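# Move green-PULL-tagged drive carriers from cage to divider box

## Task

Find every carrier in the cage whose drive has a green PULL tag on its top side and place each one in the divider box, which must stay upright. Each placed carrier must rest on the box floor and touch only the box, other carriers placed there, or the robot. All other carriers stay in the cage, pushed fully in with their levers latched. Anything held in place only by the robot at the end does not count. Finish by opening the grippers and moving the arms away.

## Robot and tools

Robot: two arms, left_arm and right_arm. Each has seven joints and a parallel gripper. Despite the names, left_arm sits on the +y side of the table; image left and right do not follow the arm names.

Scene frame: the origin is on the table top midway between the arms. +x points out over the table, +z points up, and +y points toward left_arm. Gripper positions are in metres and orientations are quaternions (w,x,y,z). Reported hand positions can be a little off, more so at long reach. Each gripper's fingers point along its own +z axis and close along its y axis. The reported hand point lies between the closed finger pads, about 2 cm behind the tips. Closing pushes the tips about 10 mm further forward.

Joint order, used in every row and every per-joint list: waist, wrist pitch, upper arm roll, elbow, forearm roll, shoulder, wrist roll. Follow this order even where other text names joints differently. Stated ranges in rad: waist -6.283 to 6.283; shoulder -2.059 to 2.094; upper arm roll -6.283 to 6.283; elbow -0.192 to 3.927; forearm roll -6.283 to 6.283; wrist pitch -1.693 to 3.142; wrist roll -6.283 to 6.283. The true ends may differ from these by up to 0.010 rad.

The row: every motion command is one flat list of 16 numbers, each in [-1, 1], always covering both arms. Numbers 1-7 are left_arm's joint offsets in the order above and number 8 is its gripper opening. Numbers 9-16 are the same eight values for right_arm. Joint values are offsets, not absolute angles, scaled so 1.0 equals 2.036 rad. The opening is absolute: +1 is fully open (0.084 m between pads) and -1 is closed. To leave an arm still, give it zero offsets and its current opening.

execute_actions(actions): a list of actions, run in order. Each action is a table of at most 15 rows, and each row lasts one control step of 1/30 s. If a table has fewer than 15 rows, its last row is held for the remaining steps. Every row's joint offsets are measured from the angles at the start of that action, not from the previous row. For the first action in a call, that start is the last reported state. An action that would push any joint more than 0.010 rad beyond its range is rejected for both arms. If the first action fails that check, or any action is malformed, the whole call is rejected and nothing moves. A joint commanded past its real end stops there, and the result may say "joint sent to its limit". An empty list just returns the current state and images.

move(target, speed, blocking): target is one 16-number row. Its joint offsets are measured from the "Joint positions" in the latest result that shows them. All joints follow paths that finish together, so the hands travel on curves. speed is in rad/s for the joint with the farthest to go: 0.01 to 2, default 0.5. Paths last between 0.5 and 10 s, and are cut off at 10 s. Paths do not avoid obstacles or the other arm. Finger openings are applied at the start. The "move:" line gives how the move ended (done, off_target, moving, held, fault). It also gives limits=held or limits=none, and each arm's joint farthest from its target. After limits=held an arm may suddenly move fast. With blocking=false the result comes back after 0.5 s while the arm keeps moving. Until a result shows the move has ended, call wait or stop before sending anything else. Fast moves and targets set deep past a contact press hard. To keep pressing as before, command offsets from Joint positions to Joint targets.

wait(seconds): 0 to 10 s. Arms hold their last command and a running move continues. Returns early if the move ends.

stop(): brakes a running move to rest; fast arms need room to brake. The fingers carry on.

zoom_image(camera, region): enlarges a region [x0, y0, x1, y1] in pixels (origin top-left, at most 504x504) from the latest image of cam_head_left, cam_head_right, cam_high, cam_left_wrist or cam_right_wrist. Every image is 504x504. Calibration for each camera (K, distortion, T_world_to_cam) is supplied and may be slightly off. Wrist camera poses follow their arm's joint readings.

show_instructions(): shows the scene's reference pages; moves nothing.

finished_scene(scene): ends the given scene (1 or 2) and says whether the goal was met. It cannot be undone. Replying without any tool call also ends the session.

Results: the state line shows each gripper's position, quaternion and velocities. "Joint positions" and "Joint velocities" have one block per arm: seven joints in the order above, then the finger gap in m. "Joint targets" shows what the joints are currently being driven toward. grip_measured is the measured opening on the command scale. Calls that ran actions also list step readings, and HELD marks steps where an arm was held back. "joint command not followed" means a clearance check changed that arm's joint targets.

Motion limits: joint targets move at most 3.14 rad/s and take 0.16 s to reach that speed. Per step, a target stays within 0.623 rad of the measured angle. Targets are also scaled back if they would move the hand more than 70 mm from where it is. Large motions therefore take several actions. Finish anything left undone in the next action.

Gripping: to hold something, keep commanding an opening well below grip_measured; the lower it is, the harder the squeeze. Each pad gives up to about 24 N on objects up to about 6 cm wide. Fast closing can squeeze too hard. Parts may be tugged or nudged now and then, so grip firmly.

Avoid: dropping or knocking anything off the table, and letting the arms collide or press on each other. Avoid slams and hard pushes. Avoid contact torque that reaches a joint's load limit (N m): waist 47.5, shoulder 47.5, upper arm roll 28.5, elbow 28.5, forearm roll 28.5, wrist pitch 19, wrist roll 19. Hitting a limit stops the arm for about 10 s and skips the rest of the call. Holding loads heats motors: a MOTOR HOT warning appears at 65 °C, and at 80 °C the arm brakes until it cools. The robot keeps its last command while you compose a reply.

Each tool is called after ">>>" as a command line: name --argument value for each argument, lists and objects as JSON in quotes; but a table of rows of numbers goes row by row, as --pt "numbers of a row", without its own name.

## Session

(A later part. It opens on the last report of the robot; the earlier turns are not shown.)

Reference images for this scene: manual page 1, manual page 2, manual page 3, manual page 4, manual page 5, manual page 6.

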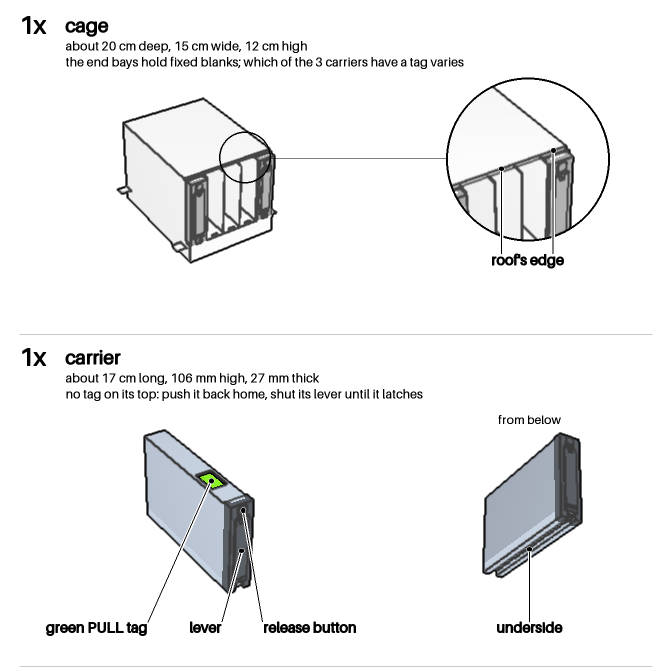

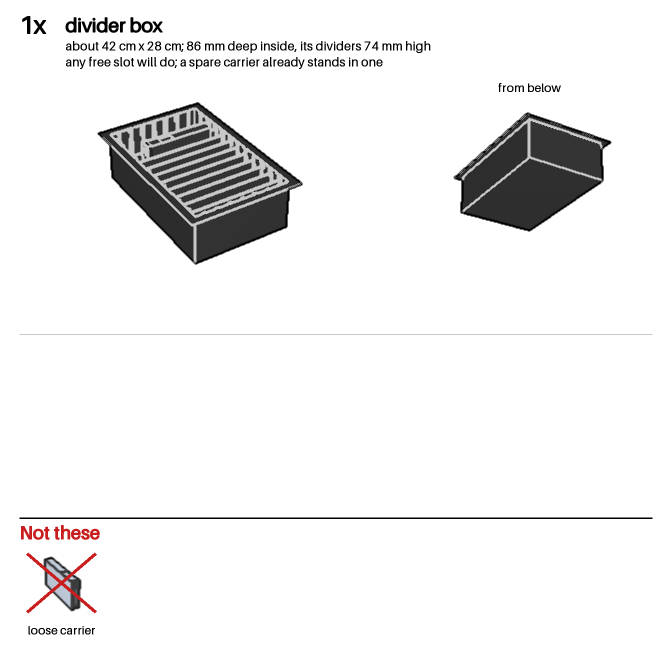

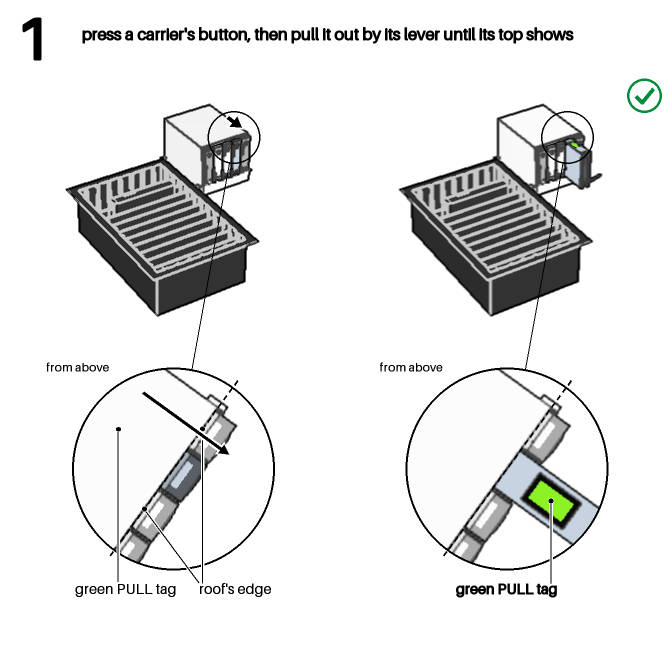

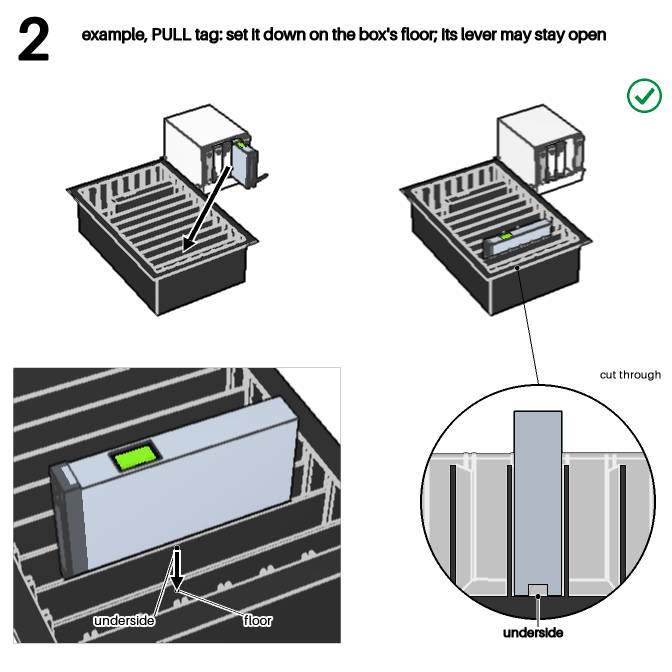

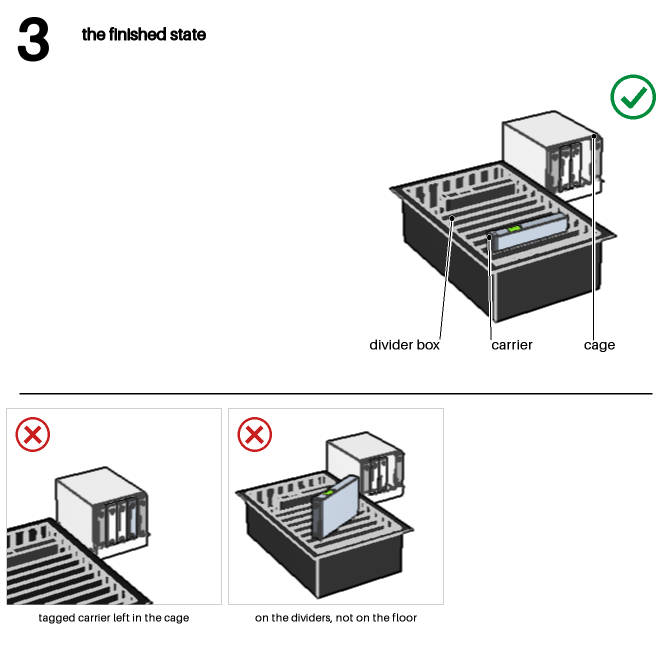

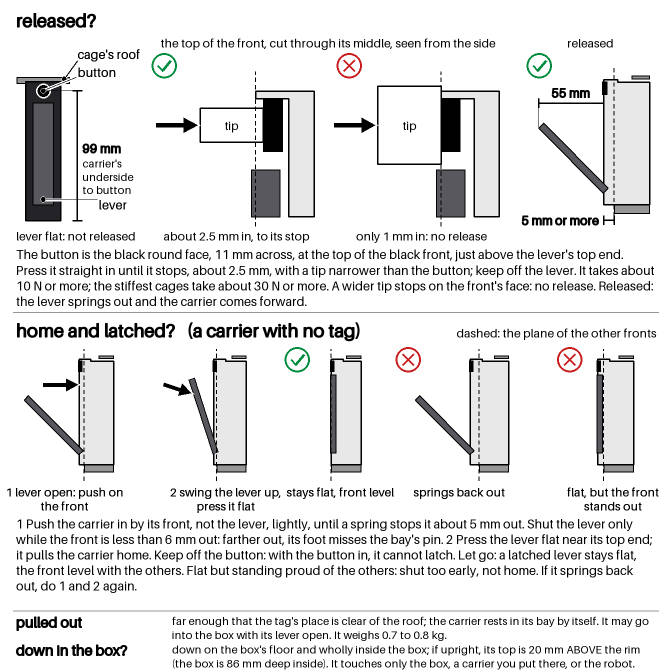

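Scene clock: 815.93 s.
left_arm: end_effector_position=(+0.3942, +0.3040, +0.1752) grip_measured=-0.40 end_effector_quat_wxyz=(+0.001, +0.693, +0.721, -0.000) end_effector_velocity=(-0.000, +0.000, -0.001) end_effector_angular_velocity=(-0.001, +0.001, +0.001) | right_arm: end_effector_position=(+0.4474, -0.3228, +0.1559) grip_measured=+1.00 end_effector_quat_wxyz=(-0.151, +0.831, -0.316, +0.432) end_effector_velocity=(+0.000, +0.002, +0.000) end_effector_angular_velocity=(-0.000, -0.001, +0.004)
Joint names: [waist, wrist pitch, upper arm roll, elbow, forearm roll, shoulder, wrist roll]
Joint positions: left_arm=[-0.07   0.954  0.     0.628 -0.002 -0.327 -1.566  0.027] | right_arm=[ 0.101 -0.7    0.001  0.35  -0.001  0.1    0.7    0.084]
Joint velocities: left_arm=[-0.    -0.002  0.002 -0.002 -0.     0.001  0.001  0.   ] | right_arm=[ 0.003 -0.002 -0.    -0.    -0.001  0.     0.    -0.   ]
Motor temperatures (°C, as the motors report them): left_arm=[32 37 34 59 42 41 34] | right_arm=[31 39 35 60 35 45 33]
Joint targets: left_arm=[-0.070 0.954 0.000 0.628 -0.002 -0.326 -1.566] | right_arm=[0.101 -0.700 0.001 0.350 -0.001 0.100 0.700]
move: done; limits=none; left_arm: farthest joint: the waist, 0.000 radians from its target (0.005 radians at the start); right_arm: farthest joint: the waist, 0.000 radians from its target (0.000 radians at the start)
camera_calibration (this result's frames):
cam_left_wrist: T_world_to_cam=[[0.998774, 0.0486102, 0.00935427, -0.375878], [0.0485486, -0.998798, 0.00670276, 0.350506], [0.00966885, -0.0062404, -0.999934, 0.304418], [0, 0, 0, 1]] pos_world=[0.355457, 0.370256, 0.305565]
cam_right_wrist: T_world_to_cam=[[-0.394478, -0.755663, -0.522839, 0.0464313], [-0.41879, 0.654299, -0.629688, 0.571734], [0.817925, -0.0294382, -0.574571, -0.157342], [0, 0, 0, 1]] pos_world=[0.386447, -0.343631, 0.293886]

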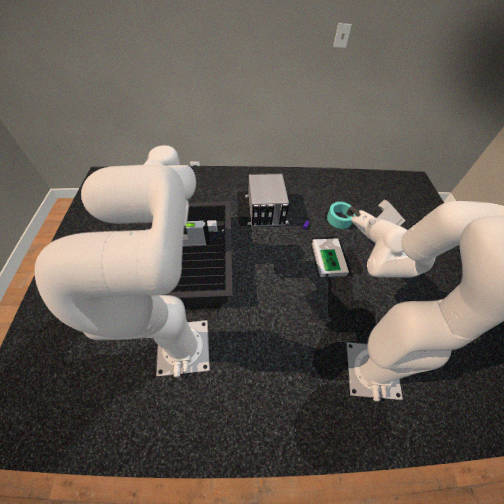

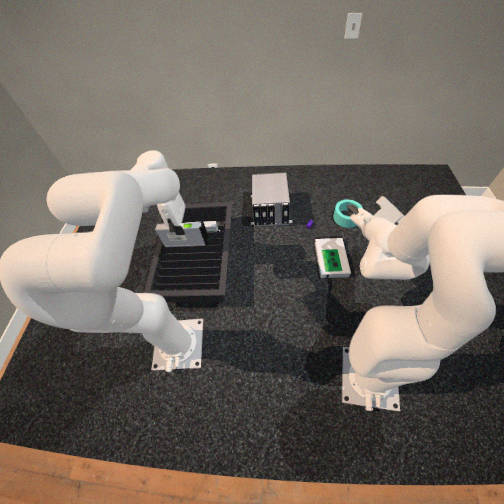

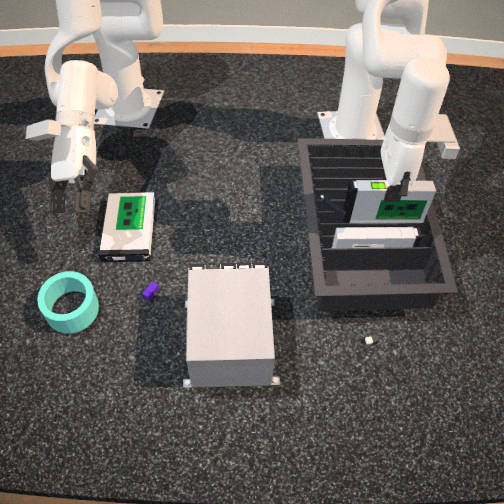

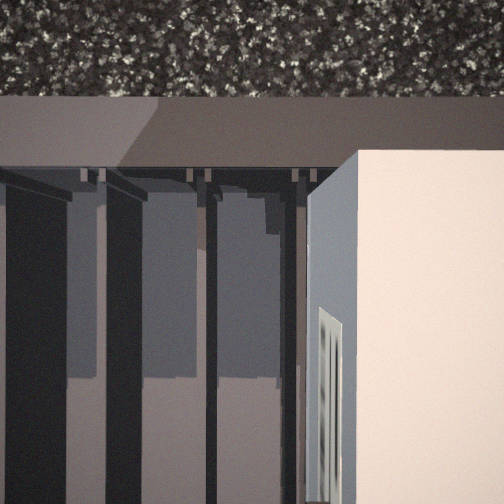

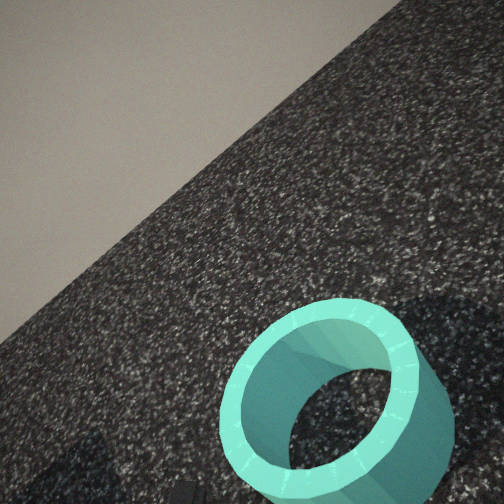

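>>> move --target '[0,-0.0578,0,-0.0279,0,0.0301,0,-1, 0,0,0,0,0,0,0,1]' --speed 0.1

>>> move --target '[0,-0.0515,0,-0.019,0,0.0325,0,-1, 0,0,0,0,0,0,0,1]' --speed 0.08

Scene clock: 824.57 s.
left_arm: end_effector_position=(+0.3942, +0.3041, +0.1403) grip_measured=-0.40 end_effector_quat_wxyz=(+0.001, +0.693, +0.721, -0.000) end_effector_velocity=(+0.000, +0.000, -0.001) end_effector_angular_velocity=(-0.000, -0.002, -0.000) | right_arm: end_effector_position=(+0.4474, -0.3228, +0.1559) grip_measured=+1.00 end_effector_quat_wxyz=(-0.151, +0.831, -0.316, +0.432) end_effector_velocity=(+0.000, -0.000, +0.000) end_effector_angular_velocity=(-0.001, -0.002, -0.000)
Joint names: [waist, wrist pitch, upper arm roll, elbow, forearm roll, shoulder, wrist roll]
Joint positions: left_arm=[-0.07   0.837  0.     0.572 -0.002 -0.266 -1.566  0.027] | right_arm=[ 0.101 -0.7    0.001  0.35  -0.001  0.1    0.7    0.084]
Joint velocities: left_arm=[-0.    -0.005  0.    -0.001 -0.     0.001  0.001  0.   ] | right_arm=[-0.001 -0.002 -0.    -0.    -0.001  0.    -0.001 -0.   ]
Motor temperatures (°C, as the motors report them): left_arm=[32 37 34 58 42 41 34] | right_arm=[31 39 35 60 35 45 33]
Joint targets: left_arm=[-0.070 0.837 0.000 0.571 -0.002 -0.265 -1.566] | right_arm=[0.101 -0.700 0.001 0.350 -0.001 0.100 0.700]
move: done; limits=none; left_arm: farthest joint: the wrist pitch, 0.001 radians from its target (0.118 radians at the start); right_arm: farthest joint: the waist, 0.000 radians from its target (0.000 radians at the start)
camera_calibration (this result's frames):
cam_left_wrist: T_world_to_cam=[[0.998763, 0.0488083, 0.00945367, -0.375663], [0.0487471, -0.998789, 0.00659731, 0.350719], [0.00976423, -0.00612832, -0.999934, 0.269442], [0, 0, 0, 1]] pos_world=[0.355471, 0.370281, 0.270662]
cam_right_wrist: T_world_to_cam=[[-0.394478, -0.755663, -0.522839, 0.0464313], [-0.41879, 0.654299, -0.629688, 0.571734], [0.817925, -0.0294383, -0.574571, -0.157342], [0, 0, 0, 1]] pos_world=[0.386447, -0.343631, 0.293886]

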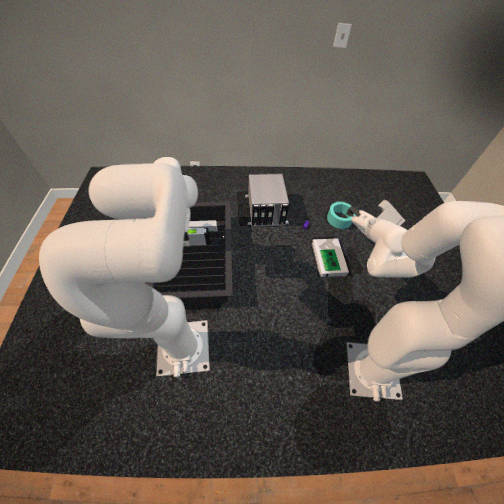

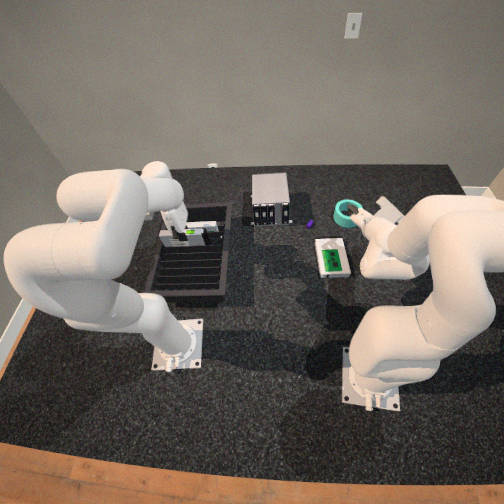

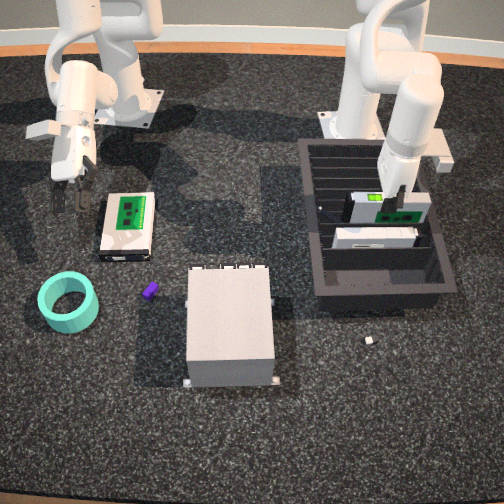

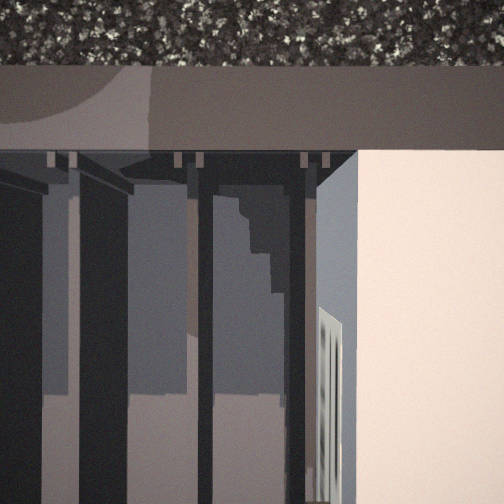

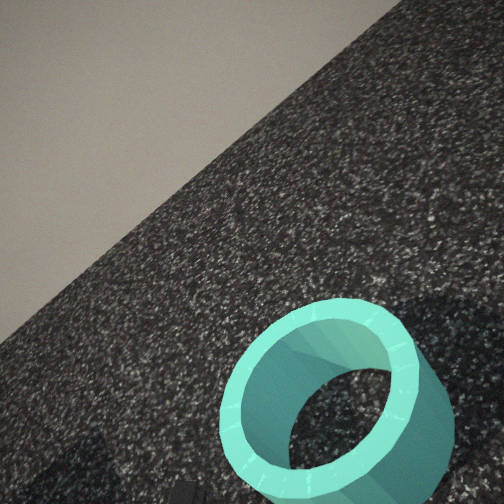

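Scene clock: 826.27 s.
left_arm: end_effector_position=(+0.3943, +0.3041, +0.1104) grip_measured=-0.40 end_effector_quat_wxyz=(+0.001, +0.693, +0.721, -0.000) end_effector_velocity=(-0.000, -0.000, -0.001) end_effector_angular_velocity=(-0.000, -0.000, +0.000) | right_arm: end_effector_position=(+0.4474, -0.3228, +0.1559) grip_measured=+1.00 end_effector_quat_wxyz=(-0.151, +0.831, -0.316, +0.432) end_effector_velocity=(-0.000, +0.000, -0.000) end_effector_angular_velocity=(-0.000, -0.001, +0.001)
Joint names: [waist, wrist pitch, upper arm roll, elbow, forearm roll, shoulder, wrist roll]
Joint positions: left_arm=[-0.07   0.732  0.     0.533 -0.002 -0.2   -1.566  0.027] | right_arm=[ 0.101 -0.7    0.001  0.35  -0.001  0.1    0.7    0.084]
Joint velocities: left_arm=[ 0.    -0.002 -0.001 -0.001 -0.     0.001 -0.     0.   ] | right_arm=[ 0.001 -0.002 -0.    -0.001 -0.001  0.     0.    -0.   ]
Motor temperatures (°C, as the motors report them): left_arm=[32 37 34 58 42 41 34] | right_arm=[31 39 35 60 35 45 33]
Joint targets: left_arm=[-0.070 0.732 0.000 0.533 -0.002 -0.199 -1.566] | right_arm=[0.101 -0.700 0.001 0.350 -0.001 0.100 0.700]
move: done; limits=none; left_arm: farthest joint: the waist, 0.000 radians from its target (0.000 radians at the start); right_arm: farthest joint: the waist, 0.000 radians from its target (0.000 radians at the start)
camera_calibration (this result's frames):
cam_left_wrist: T_world_to_cam=[[0.998753, 0.0489508, 0.00978181, -0.37557], [0.0488888, -0.998783, 0.00648268, 0.350912], [0.0100872, -0.00599638, -0.999931, 0.239412], [0, 0, 0, 1]] pos_world=[0.355531, 0.370305, 0.240794]
cam_right_wrist: T_world_to_cam=[[-0.394478, -0.755663, -0.522839, 0.0464313], [-0.41879, 0.654299, -0.629688, 0.571734], [0.817925, -0.0294381, -0.574571, -0.157342], [0, 0, 0, 1]] pos_world=[0.386447, -0.343631, 0.293886]

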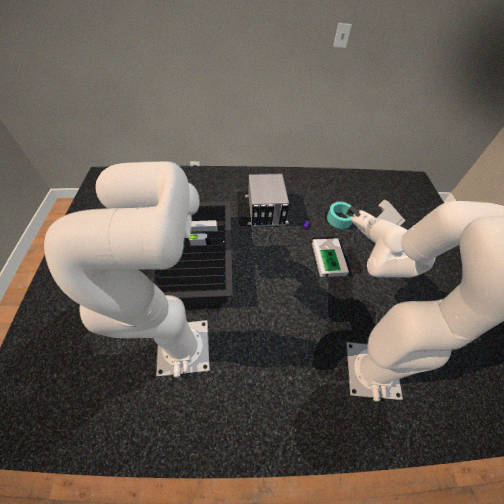

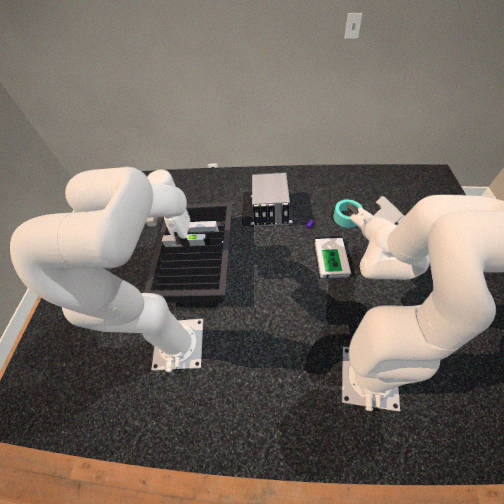

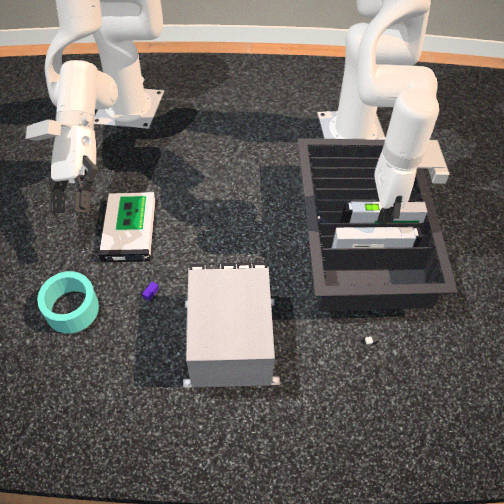

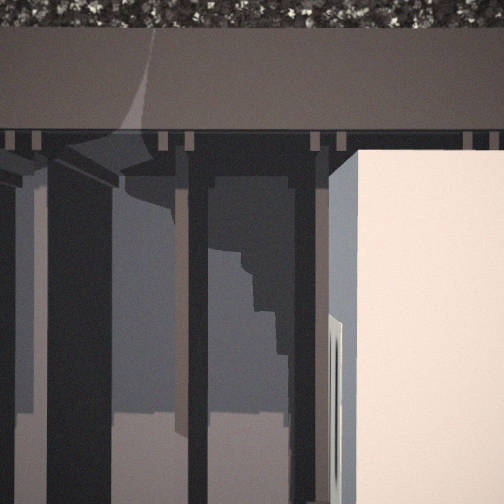

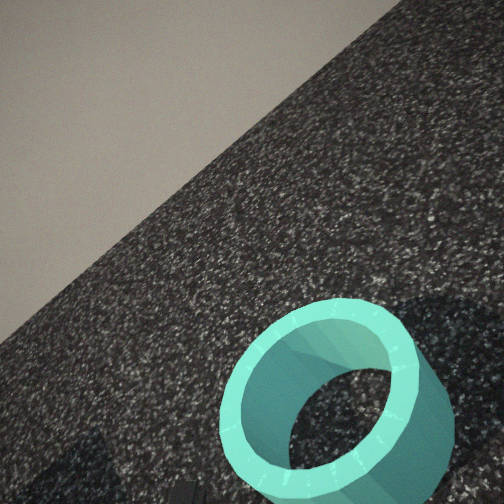

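>>> execute_actions --actions '[]'

Scene clock: 849.63 s.
left_arm: end_effector_position=(+0.3942, +0.3041, +0.1103) grip_measured=-0.40 end_effector_quat_wxyz=(+0.000, +0.693, +0.721, -0.000) end_effector_velocity=(+0.000, -0.000, +0.000) end_effector_angular_velocity=(-0.000, -0.001, -0.001) | right_arm: end_effector_position=(+0.4474, -0.3228, +0.1559) grip_measured=+1.00 end_effector_quat_wxyz=(-0.151, +0.831, -0.316, +0.432) end_effector_velocity=(-0.000, -0.001, +0.000) end_effector_angular_velocity=(+0.001, -0.000, -0.003)
Joint names: [waist, wrist pitch, upper arm roll, elbow, forearm roll, shoulder, wrist roll]
Joint positions: left_arm=[-0.07   0.732  0.     0.533 -0.002 -0.199 -1.566  0.027] | right_arm=[ 0.101 -0.7    0.001  0.35  -0.001  0.1    0.7    0.084]
Joint velocities: left_arm=[ 0.    -0.001 -0.     0.    -0.    -0.     0.001 -0.   ] | right_arm=[-0.001 -0.    -0.    -0.001  0.002 -0.001  0.001  0.   ]
Motor temperatures (°C, as the motors report them): left_arm=[32 37 34 56 42 41 34] | right_arm=[31 39 35 60 35 45 33]
Joint targets: left_arm=[-0.070 0.732 0.000 0.533 -0.002 -0.199 -1.566] | right_arm=[0.101 -0.700 0.001 0.350 -0.001 0.100 0.700]
camera_calibration (this result's frames):
cam_left_wrist: T_world_to_cam=[[0.998757, 0.0489278, 0.00946806, -0.375425], [0.0488678, -0.998784, 0.0064754, 0.350921], [0.00977338, -0.00600467, -0.999934, 0.239384], [0, 0, 0, 1]] pos_world=[0.35547, 0.370301, 0.240651]
cam_right_wrist: T_world_to_cam=[[-0.394478, -0.755663, -0.522839, 0.0464312], [-0.41879, 0.654299, -0.629688, 0.571734], [0.817925, -0.0294382, -0.574571, -0.157342], [0, 0, 0, 1]] pos_world=[0.386447, -0.343631, 0.293886]

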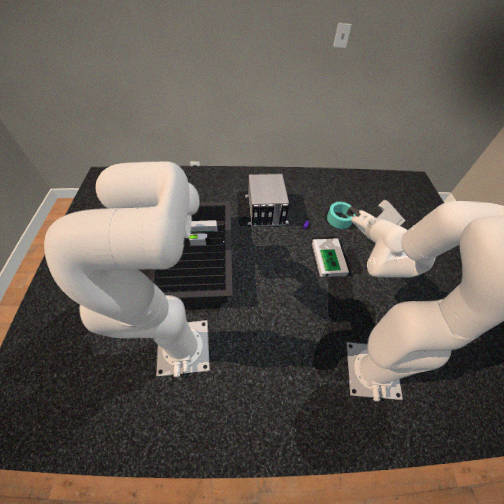

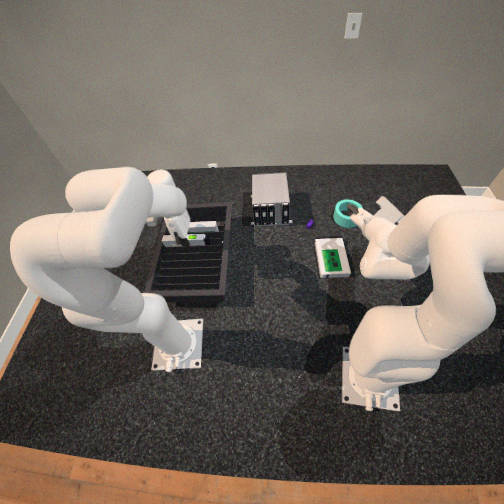

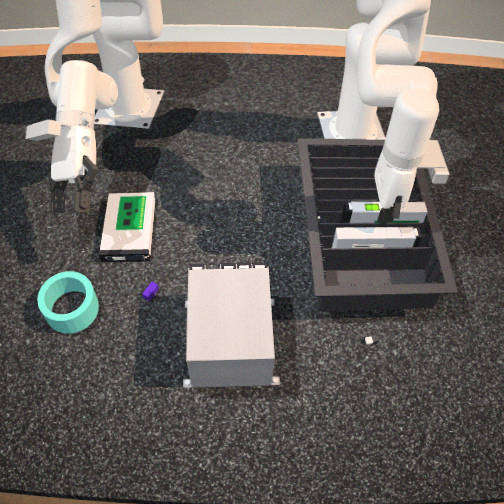

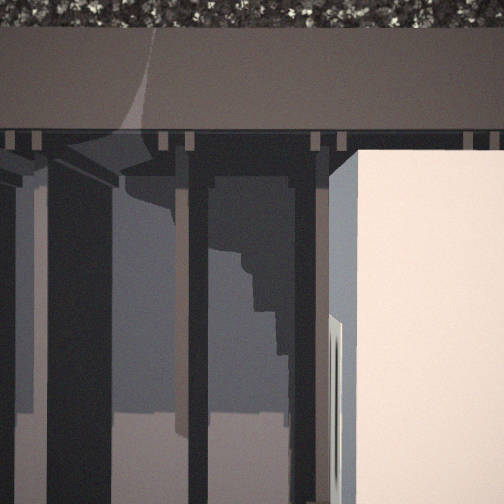

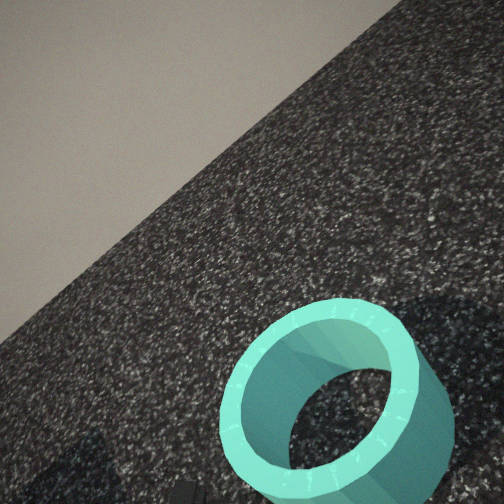

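>>> move --target '[0,-0.004,0,-0.0012,0,0.003,0,-1, 0,0,0,0,0,0,0,1]' --speed 0.04

Scene clock: 852.00 s.
left_arm: end_effector_position=(+0.3942, +0.3041, +0.1079) grip_measured=-0.40 end_effector_quat_wxyz=(+0.000, +0.693, +0.721, -0.000) end_effector_velocity=(+0.000, +0.000, -0.001) end_effector_angular_velocity=(-0.000, -0.000, -0.000) | right_arm: end_effector_position=(+0.4474, -0.3228, +0.1559) grip_measured=+1.00 end_effector_quat_wxyz=(-0.151, +0.831, -0.316, +0.432) end_effector_velocity=(-0.000, -0.000, -0.000) end_effector_angular_velocity=(+0.000, +0.001, -0.001)
Joint names: [waist, wrist pitch, upper arm roll, elbow, forearm roll, shoulder, wrist roll]
Joint positions: left_arm=[-0.07   0.724  0.     0.531 -0.002 -0.194 -1.566  0.027] | right_arm=[ 0.101 -0.7    0.001  0.35  -0.001  0.1    0.7    0.084]
Joint velocities: left_arm=[-0.    -0.002  0.    -0.     0.     0.002  0.     0.   ] | right_arm=[-0.001  0.001 -0.    -0.    -0.     0.     0.     0.   ]
Motor temperatures (°C, as the motors report them): left_arm=[32 37 34 56 42 41 34] | right_arm=[31 39 35 60 35 45 33]
Joint targets: left_arm=[-0.070 0.724 0.000 0.531 -0.002 -0.193 -1.566] | right_arm=[0.101 -0.700 0.001 0.350 -0.001 0.100 0.700]
move: done; limits=none; left_arm: farthest joint: the shoulder, 0.001 radians from its target (0.007 radians at the start); right_arm: farthest joint: the waist, 0.000 radians from its target (0.000 radians at the start)
camera_calibration (this result's frames):
cam_left_wrist: T_world_to_cam=[[0.998759, 0.0489625, 0.00914455, -0.375377], [0.0489044, -0.998783, 0.00646911, 0.350929], [0.00945016, -0.00601387, -0.999937, 0.237164], [0, 0, 0, 1]] pos_world=[0.355508, 0.370307, 0.238312]
cam_right_wrist: T_world_to_cam=[[-0.394478, -0.755663, -0.522839, 0.0464312], [-0.41879, 0.654299, -0.629688, 0.571734], [0.817925, -0.0294382, -0.574571, -0.157342], [0, 0, 0, 1]] pos_world=[0.386447, -0.343631, 0.293886]

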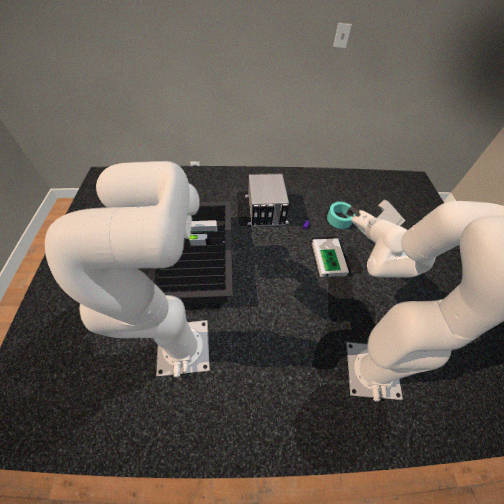

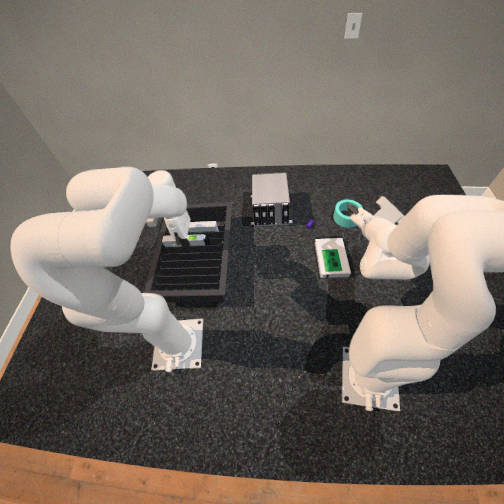

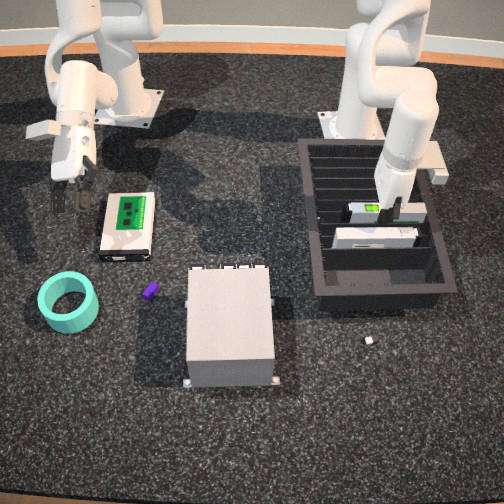

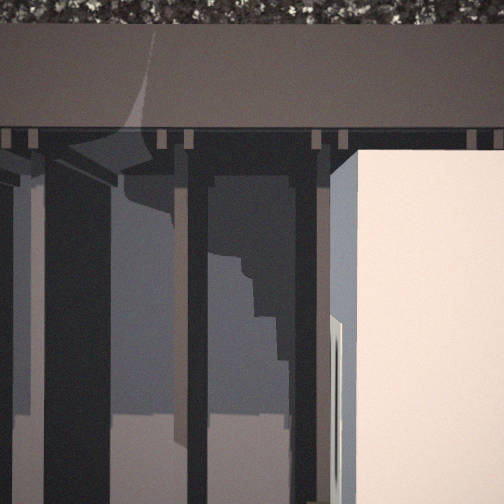

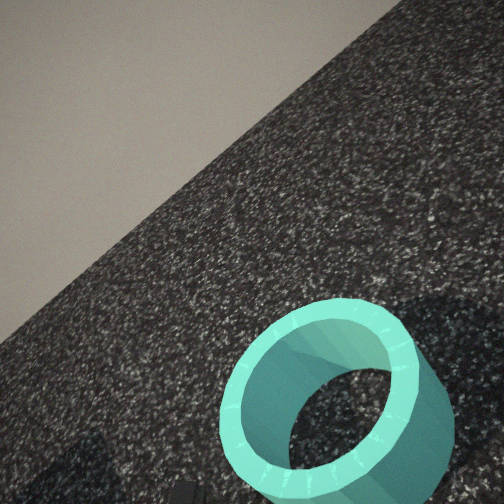

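>>> move --target '[0,-0.004,0,-0.0012,0,0.003,0,-1, 0,0,0,0,0,0,0,1]' --speed 0.04

Scene clock: 855.90 s.
left_arm: end_effector_position=(+0.3947, +0.3041, +0.1063) grip_measured=-0.40 end_effector_quat_wxyz=(+0.001, +0.693, +0.721, +0.000) end_effector_velocity=(+0.000, -0.000, -0.001) end_effector_angular_velocity=(-0.000, -0.000, -0.001) | right_arm: end_effector_position=(+0.4474, -0.3228, +0.1559) grip_measured=+1.00 end_effector_quat_wxyz=(-0.151, +0.831, -0.316, +0.432) end_effector_velocity=(-0.000, +0.001, -0.000) end_effector_angular_velocity=(+0.000, +0.001, +0.001)
Joint names: [waist, wrist pitch, upper arm roll, elbow, forearm roll, shoulder, wrist roll]
Joint positions: left_arm=[-0.07   0.717  0.     0.529 -0.002 -0.189 -1.566  0.027] | right_arm=[ 0.101 -0.7    0.001  0.35  -0.001  0.1    0.7    0.084]
Joint velocities: left_arm=[ 0.    -0.003 -0.    -0.    -0.     0.002  0.001 -0.   ] | right_arm=[ 0.001  0.    -0.    -0.001 -0.    -0.     0.    -0.   ]
Motor temperatures (°C, as the motors report them): left_arm=[32 37 34 55 42 41 34] | right_arm=[31 39 35 60 35 45 33]
Joint targets: left_arm=[-0.070 0.716 0.000 0.528 -0.002 -0.187 -1.566] | right_arm=[0.101 -0.700 0.001 0.350 -0.001 0.100 0.700]
move: done; limits=none; left_arm: farthest joint: the shoulder, 0.001 radians from its target (0.005 radians at the start); right_arm: farthest joint: the waist, 0.000 radians from its target (0.000 radians at the start)
camera_calibration (this result's frames):
cam_left_wrist: T_world_to_cam=[[0.998755, 0.0487742, 0.0104756, -0.375958], [0.0487085, -0.998792, 0.00643971, 0.350995], [0.010777, -0.00592144, -0.999924, 0.234974], [0, 0, 0, 1]] pos_world=[0.355861, 0.370299, 0.236635]
cam_right_wrist: T_world_to_cam=[[-0.394478, -0.755663, -0.522839, 0.0464313], [-0.41879, 0.654299, -0.629688, 0.571734], [0.817925, -0.029438, -0.574571, -0.157342], [0, 0, 0, 1]] pos_world=[0.386447, -0.343631, 0.293886]

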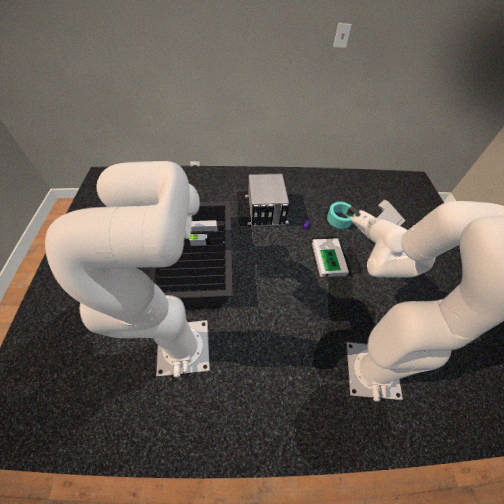

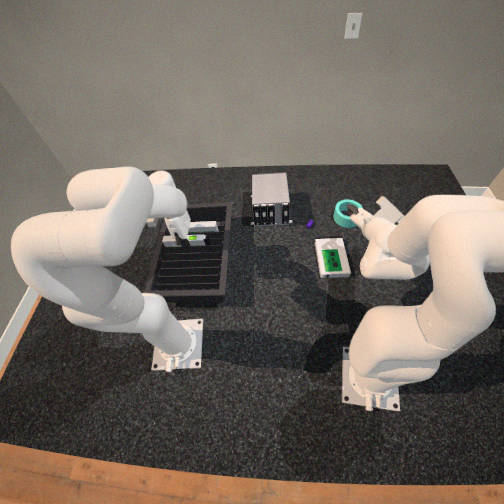

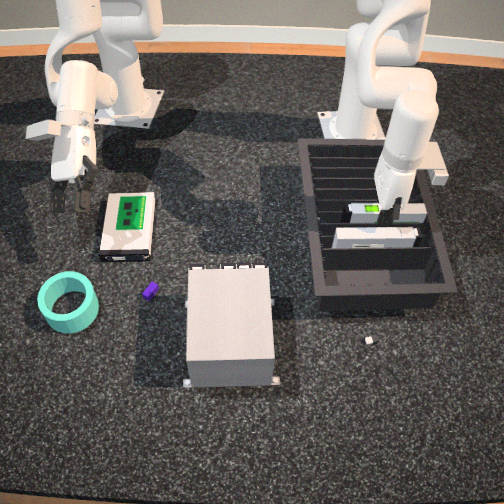

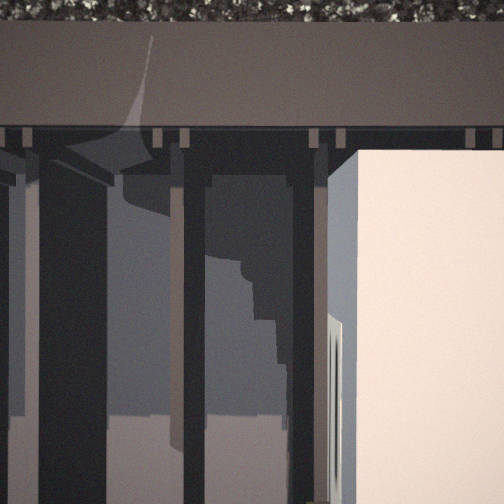

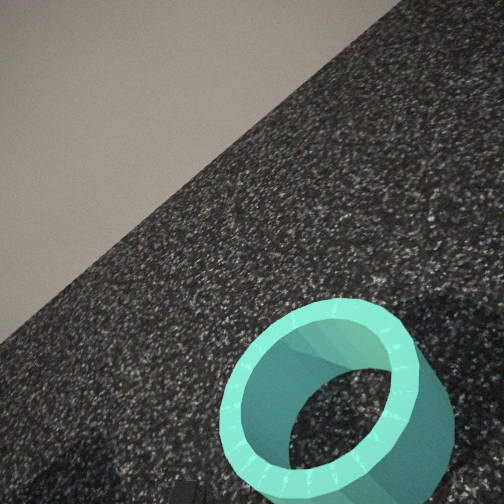

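>>> execute_actions --actions '[[[0,0,0,0,0,0,0,-0.5, 0,0,0,0,0,0,0,1],[0,0,0,0,0,0,0,-0.4, 0,0,0,0,0,0,0,1],[0,0,0,0,0,0,0,-0.35, 0,0,0,0,0,0,0,1],[0,0,0,0,0,0,0,-0.3, 0,0,0,0,0,0,0,1],[0,0,0,0,0,0,0,-0.25, 0,0,0,0,0,0,0,1],[0,0,0,0,0,0,0,-0.2, 0,0,0,0,0,0,0,1],[0,0,0,0,0,0,0,-0.1, 0,0,0,0,0,0,0,1],[0,0,0,0,0,0,0,0.0, 0,0,0,0,0,0,0,1],[0,0,0,0,0,0,0,0.1, 0,0,0,0,0,0,0,1]]]'

>>> move --target '[0,0.2226,0,0.1208,0,-0.1016,0,0.1, 0,0,0,0,0,0,0,1]' --speed 0.5

Scene clock: 860.67 s.
left_arm: end_effector_position=(+0.3942, +0.3041, +0.1057) grip_measured=+0.09 end_effector_quat_wxyz=(+0.000, +0.693, +0.721, -0.000) end_effector_velocity=(+0.004, +0.000, +0.004) end_effector_angular_velocity=(+0.000, -0.011, +0.002) | right_arm: end_effector_position=(+0.4474, -0.3228, +0.1559) grip_measured=+1.00 end_effector_quat_wxyz=(-0.151, +0.831, -0.316, +0.432) end_effector_velocity=(-0.000, +0.000, -0.000) end_effector_angular_velocity=(+0.000, +0.001, +0.001)
Joint names: [waist, wrist pitch, upper arm roll, elbow, forearm roll, shoulder, wrist roll]
Joint positions: left_arm=[-0.07   0.717  0.     0.529 -0.002 -0.188 -1.566  0.048] | right_arm=[ 0.101 -0.7    0.001  0.35  -0.001  0.1    0.7    0.084]
Joint velocities: left_arm=[ 0.    -0.001  0.001  0.006 -0.    -0.005 -0.001  0.   ] | right_arm=[ 0.001  0.001 -0.    -0.    -0.    -0.     0.     0.   ]
Motor temperatures (°C, as the motors report them): left_arm=[32 37 34 54 42 41 34] | right_arm=[31 39 35 60 35 45 33]
Joint targets: left_arm=[-0.070 0.717 0.000 0.529 -0.002 -0.189 -1.566] | right_arm=[0.101 -0.700 0.001 0.350 -0.001 0.100 0.700]
Step readings (joint positions):
0: left_arm=[-0.070 0.716 0.000 0.528 -0.002 -0.187 -1.566] | right_arm=[0.101 -0.700 0.001 0.350 -0.001 0.100 0.700]
1: left_arm=[-0.070 0.716 0.000 0.528 -0.002 -0.187 -1.566] | right_arm=[0.101 -0.700 0.001 0.350 -0.001 0.100 0.700]
2: left_arm=[-0.070 0.716 0.000 0.528 -0.002 -0.188 -1.566] | right_arm=[0.101 -0.700 0.001 0.350 -0.001 0.100 0.700]
4: left_arm=[-0.070 0.716 0.000 0.528 -0.001 -0.187 -1.566] | right_arm=[0.101 -0.700 0.001 0.350 -0.001 0.100 0.700]
8: left_arm=[-0.070 0.717 0.000 0.524 -0.001 -0.185 -1.566] | right_arm=[0.101 -0.700 0.001 0.350 -0.001 0.100 0.700]
15: Joint positions above
camera_calibration (this result's frames):
cam_left_wrist: T_world_to_cam=[[0.998777, 0.0486499, 0.00880112, -0.375237], [0.0485946, -0.998798, 0.00638981, 0.351061], [0.0091014, -0.00595431, -0.999941, 0.235073], [0, 0, 0, 1]] pos_world=[0.355579, 0.370294, 0.236118]
cam_right_wrist: T_world_to_cam=[[-0.394478, -0.755663, -0.522839, 0.0464312], [-0.41879, 0.654299, -0.629688, 0.571734], [0.817925, -0.0294379, -0.574571, -0.157342], [0, 0, 0, 1]] pos_world=[0.386447, -0.343631, 0.293886]

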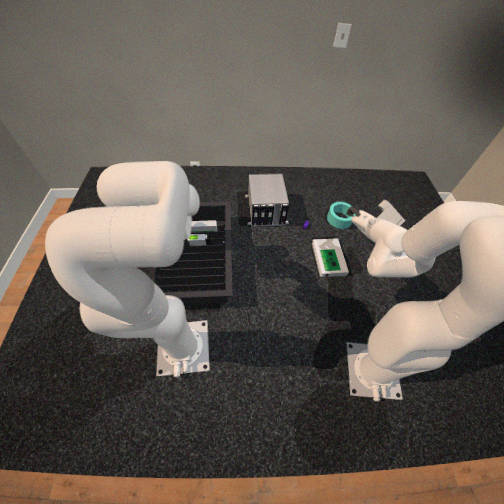

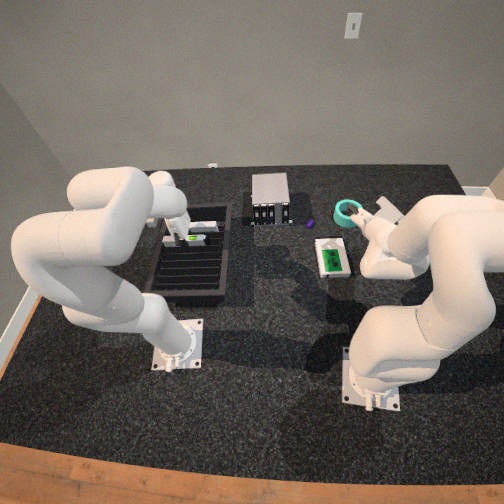

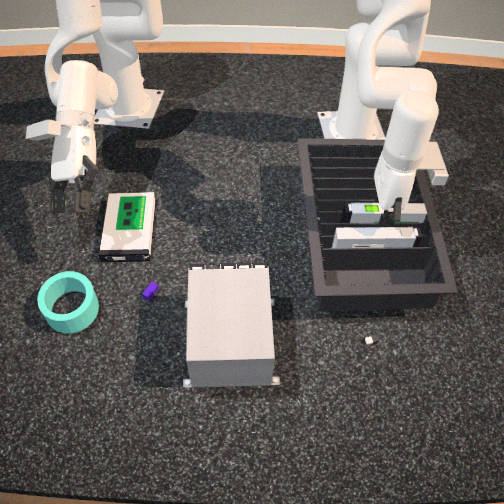

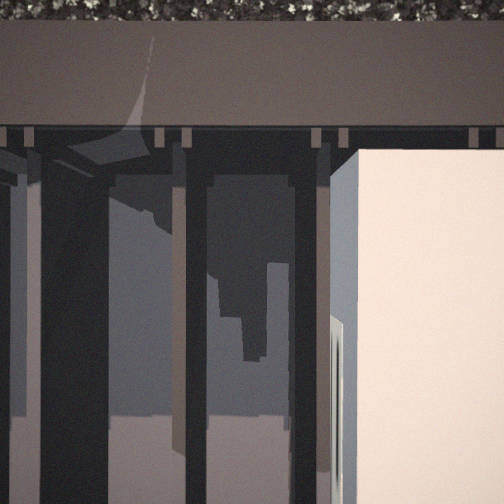

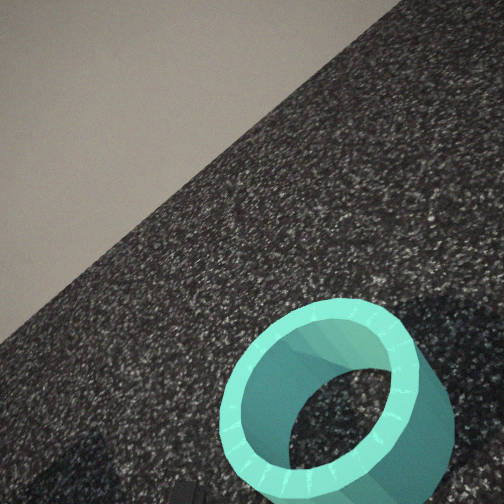

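Scene clock: 862.20 s.
left_arm: end_effector_position=(+0.3952, +0.3040, +0.2433) grip_measured=+0.09 end_effector_quat_wxyz=(+0.000, +0.693, +0.721, -0.001) end_effector_velocity=(-0.000, -0.000, +0.001) end_effector_angular_velocity=(+0.000, -0.001, -0.001) | right_arm: end_effector_position=(+0.4474, -0.3228, +0.1559) grip_measured=+1.00 end_effector_quat_wxyz=(-0.151, +0.831, -0.316, +0.432) end_effector_velocity=(+0.000, +0.000, +0.000) end_effector_angular_velocity=(+0.000, -0.001, -0.000)
Joint names: [waist, wrist pitch, upper arm roll, elbow, forearm roll, shoulder, wrist roll]
Joint positions: left_arm=[-0.07   1.17   0.     0.774 -0.002 -0.394 -1.566  0.048] | right_arm=[ 0.101 -0.7    0.001  0.35  -0.001  0.1    0.7    0.084]
Joint velocities: left_arm=[ 0.     0.003 -0.001  0.002  0.    -0.002  0.    -0.   ] | right_arm=[-0.    -0.     0.     0.001  0.     0.001  0.     0.   ]
Motor temperatures (°C, as the motors report them): left_arm=[32 37 34 54 42 41 34] | right_arm=[31 39 35 60 35 45 33]
Joint targets: left_arm=[-0.070 1.170 0.000 0.774 -0.002 -0.395 -1.566] | right_arm=[0.101 -0.700 0.001 0.350 -0.001 0.100 0.700]
move: done; limits=none; left_arm: farthest joint: the shoulder, 0.001 radians from its target (0.207 radians at the start); right_arm: farthest joint: the waist, 0.000 radians from its target (0.000 radians at the start)
camera_calibration (this result's frames):
cam_left_wrist: T_world_to_cam=[[0.998811, 0.0481125, 0.00787335, -0.377026], [0.0480594, -0.998821, 0.00679213, 0.350156], [0.00819085, -0.00640566, -0.999946, 0.3731], [0, 0, 0, 1]] pos_world=[0.356693, 0.370273, 0.37367]
cam_right_wrist: T_world_to_cam=[[-0.394478, -0.755663, -0.522839, 0.0464312], [-0.418791, 0.654299, -0.629688, 0.571734], [0.817925, -0.0294378, -0.574571, -0.157342], [0, 0, 0, 1]] pos_world=[0.386447, -0.343631, 0.293886]

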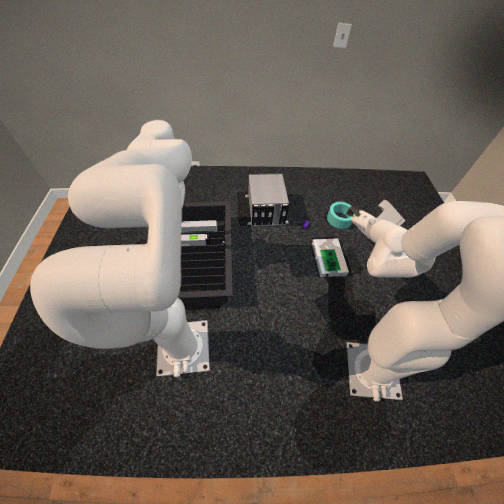

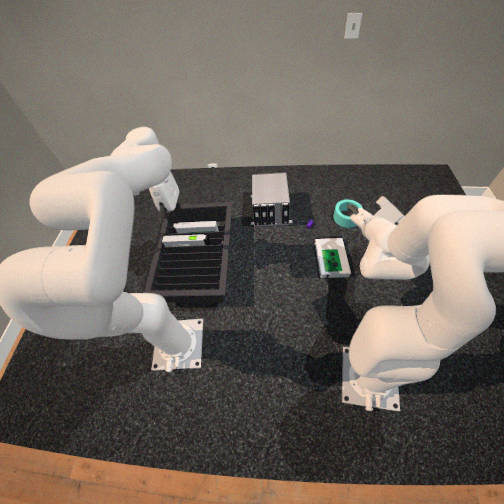

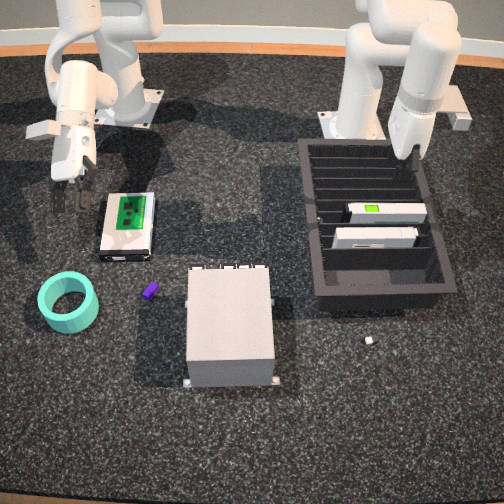

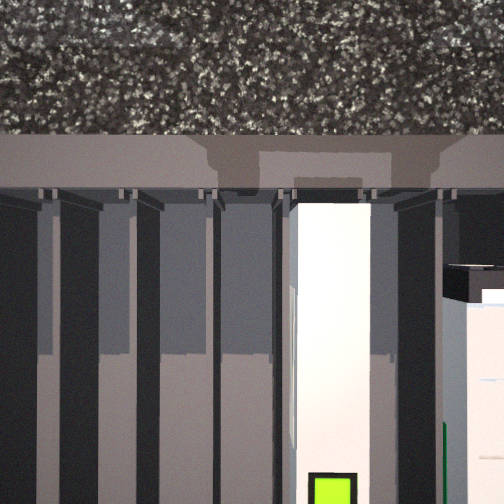

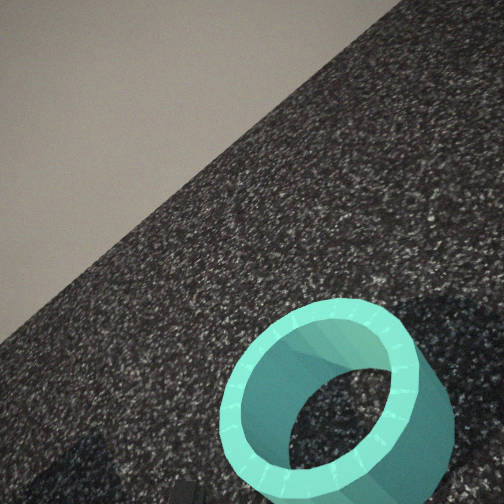

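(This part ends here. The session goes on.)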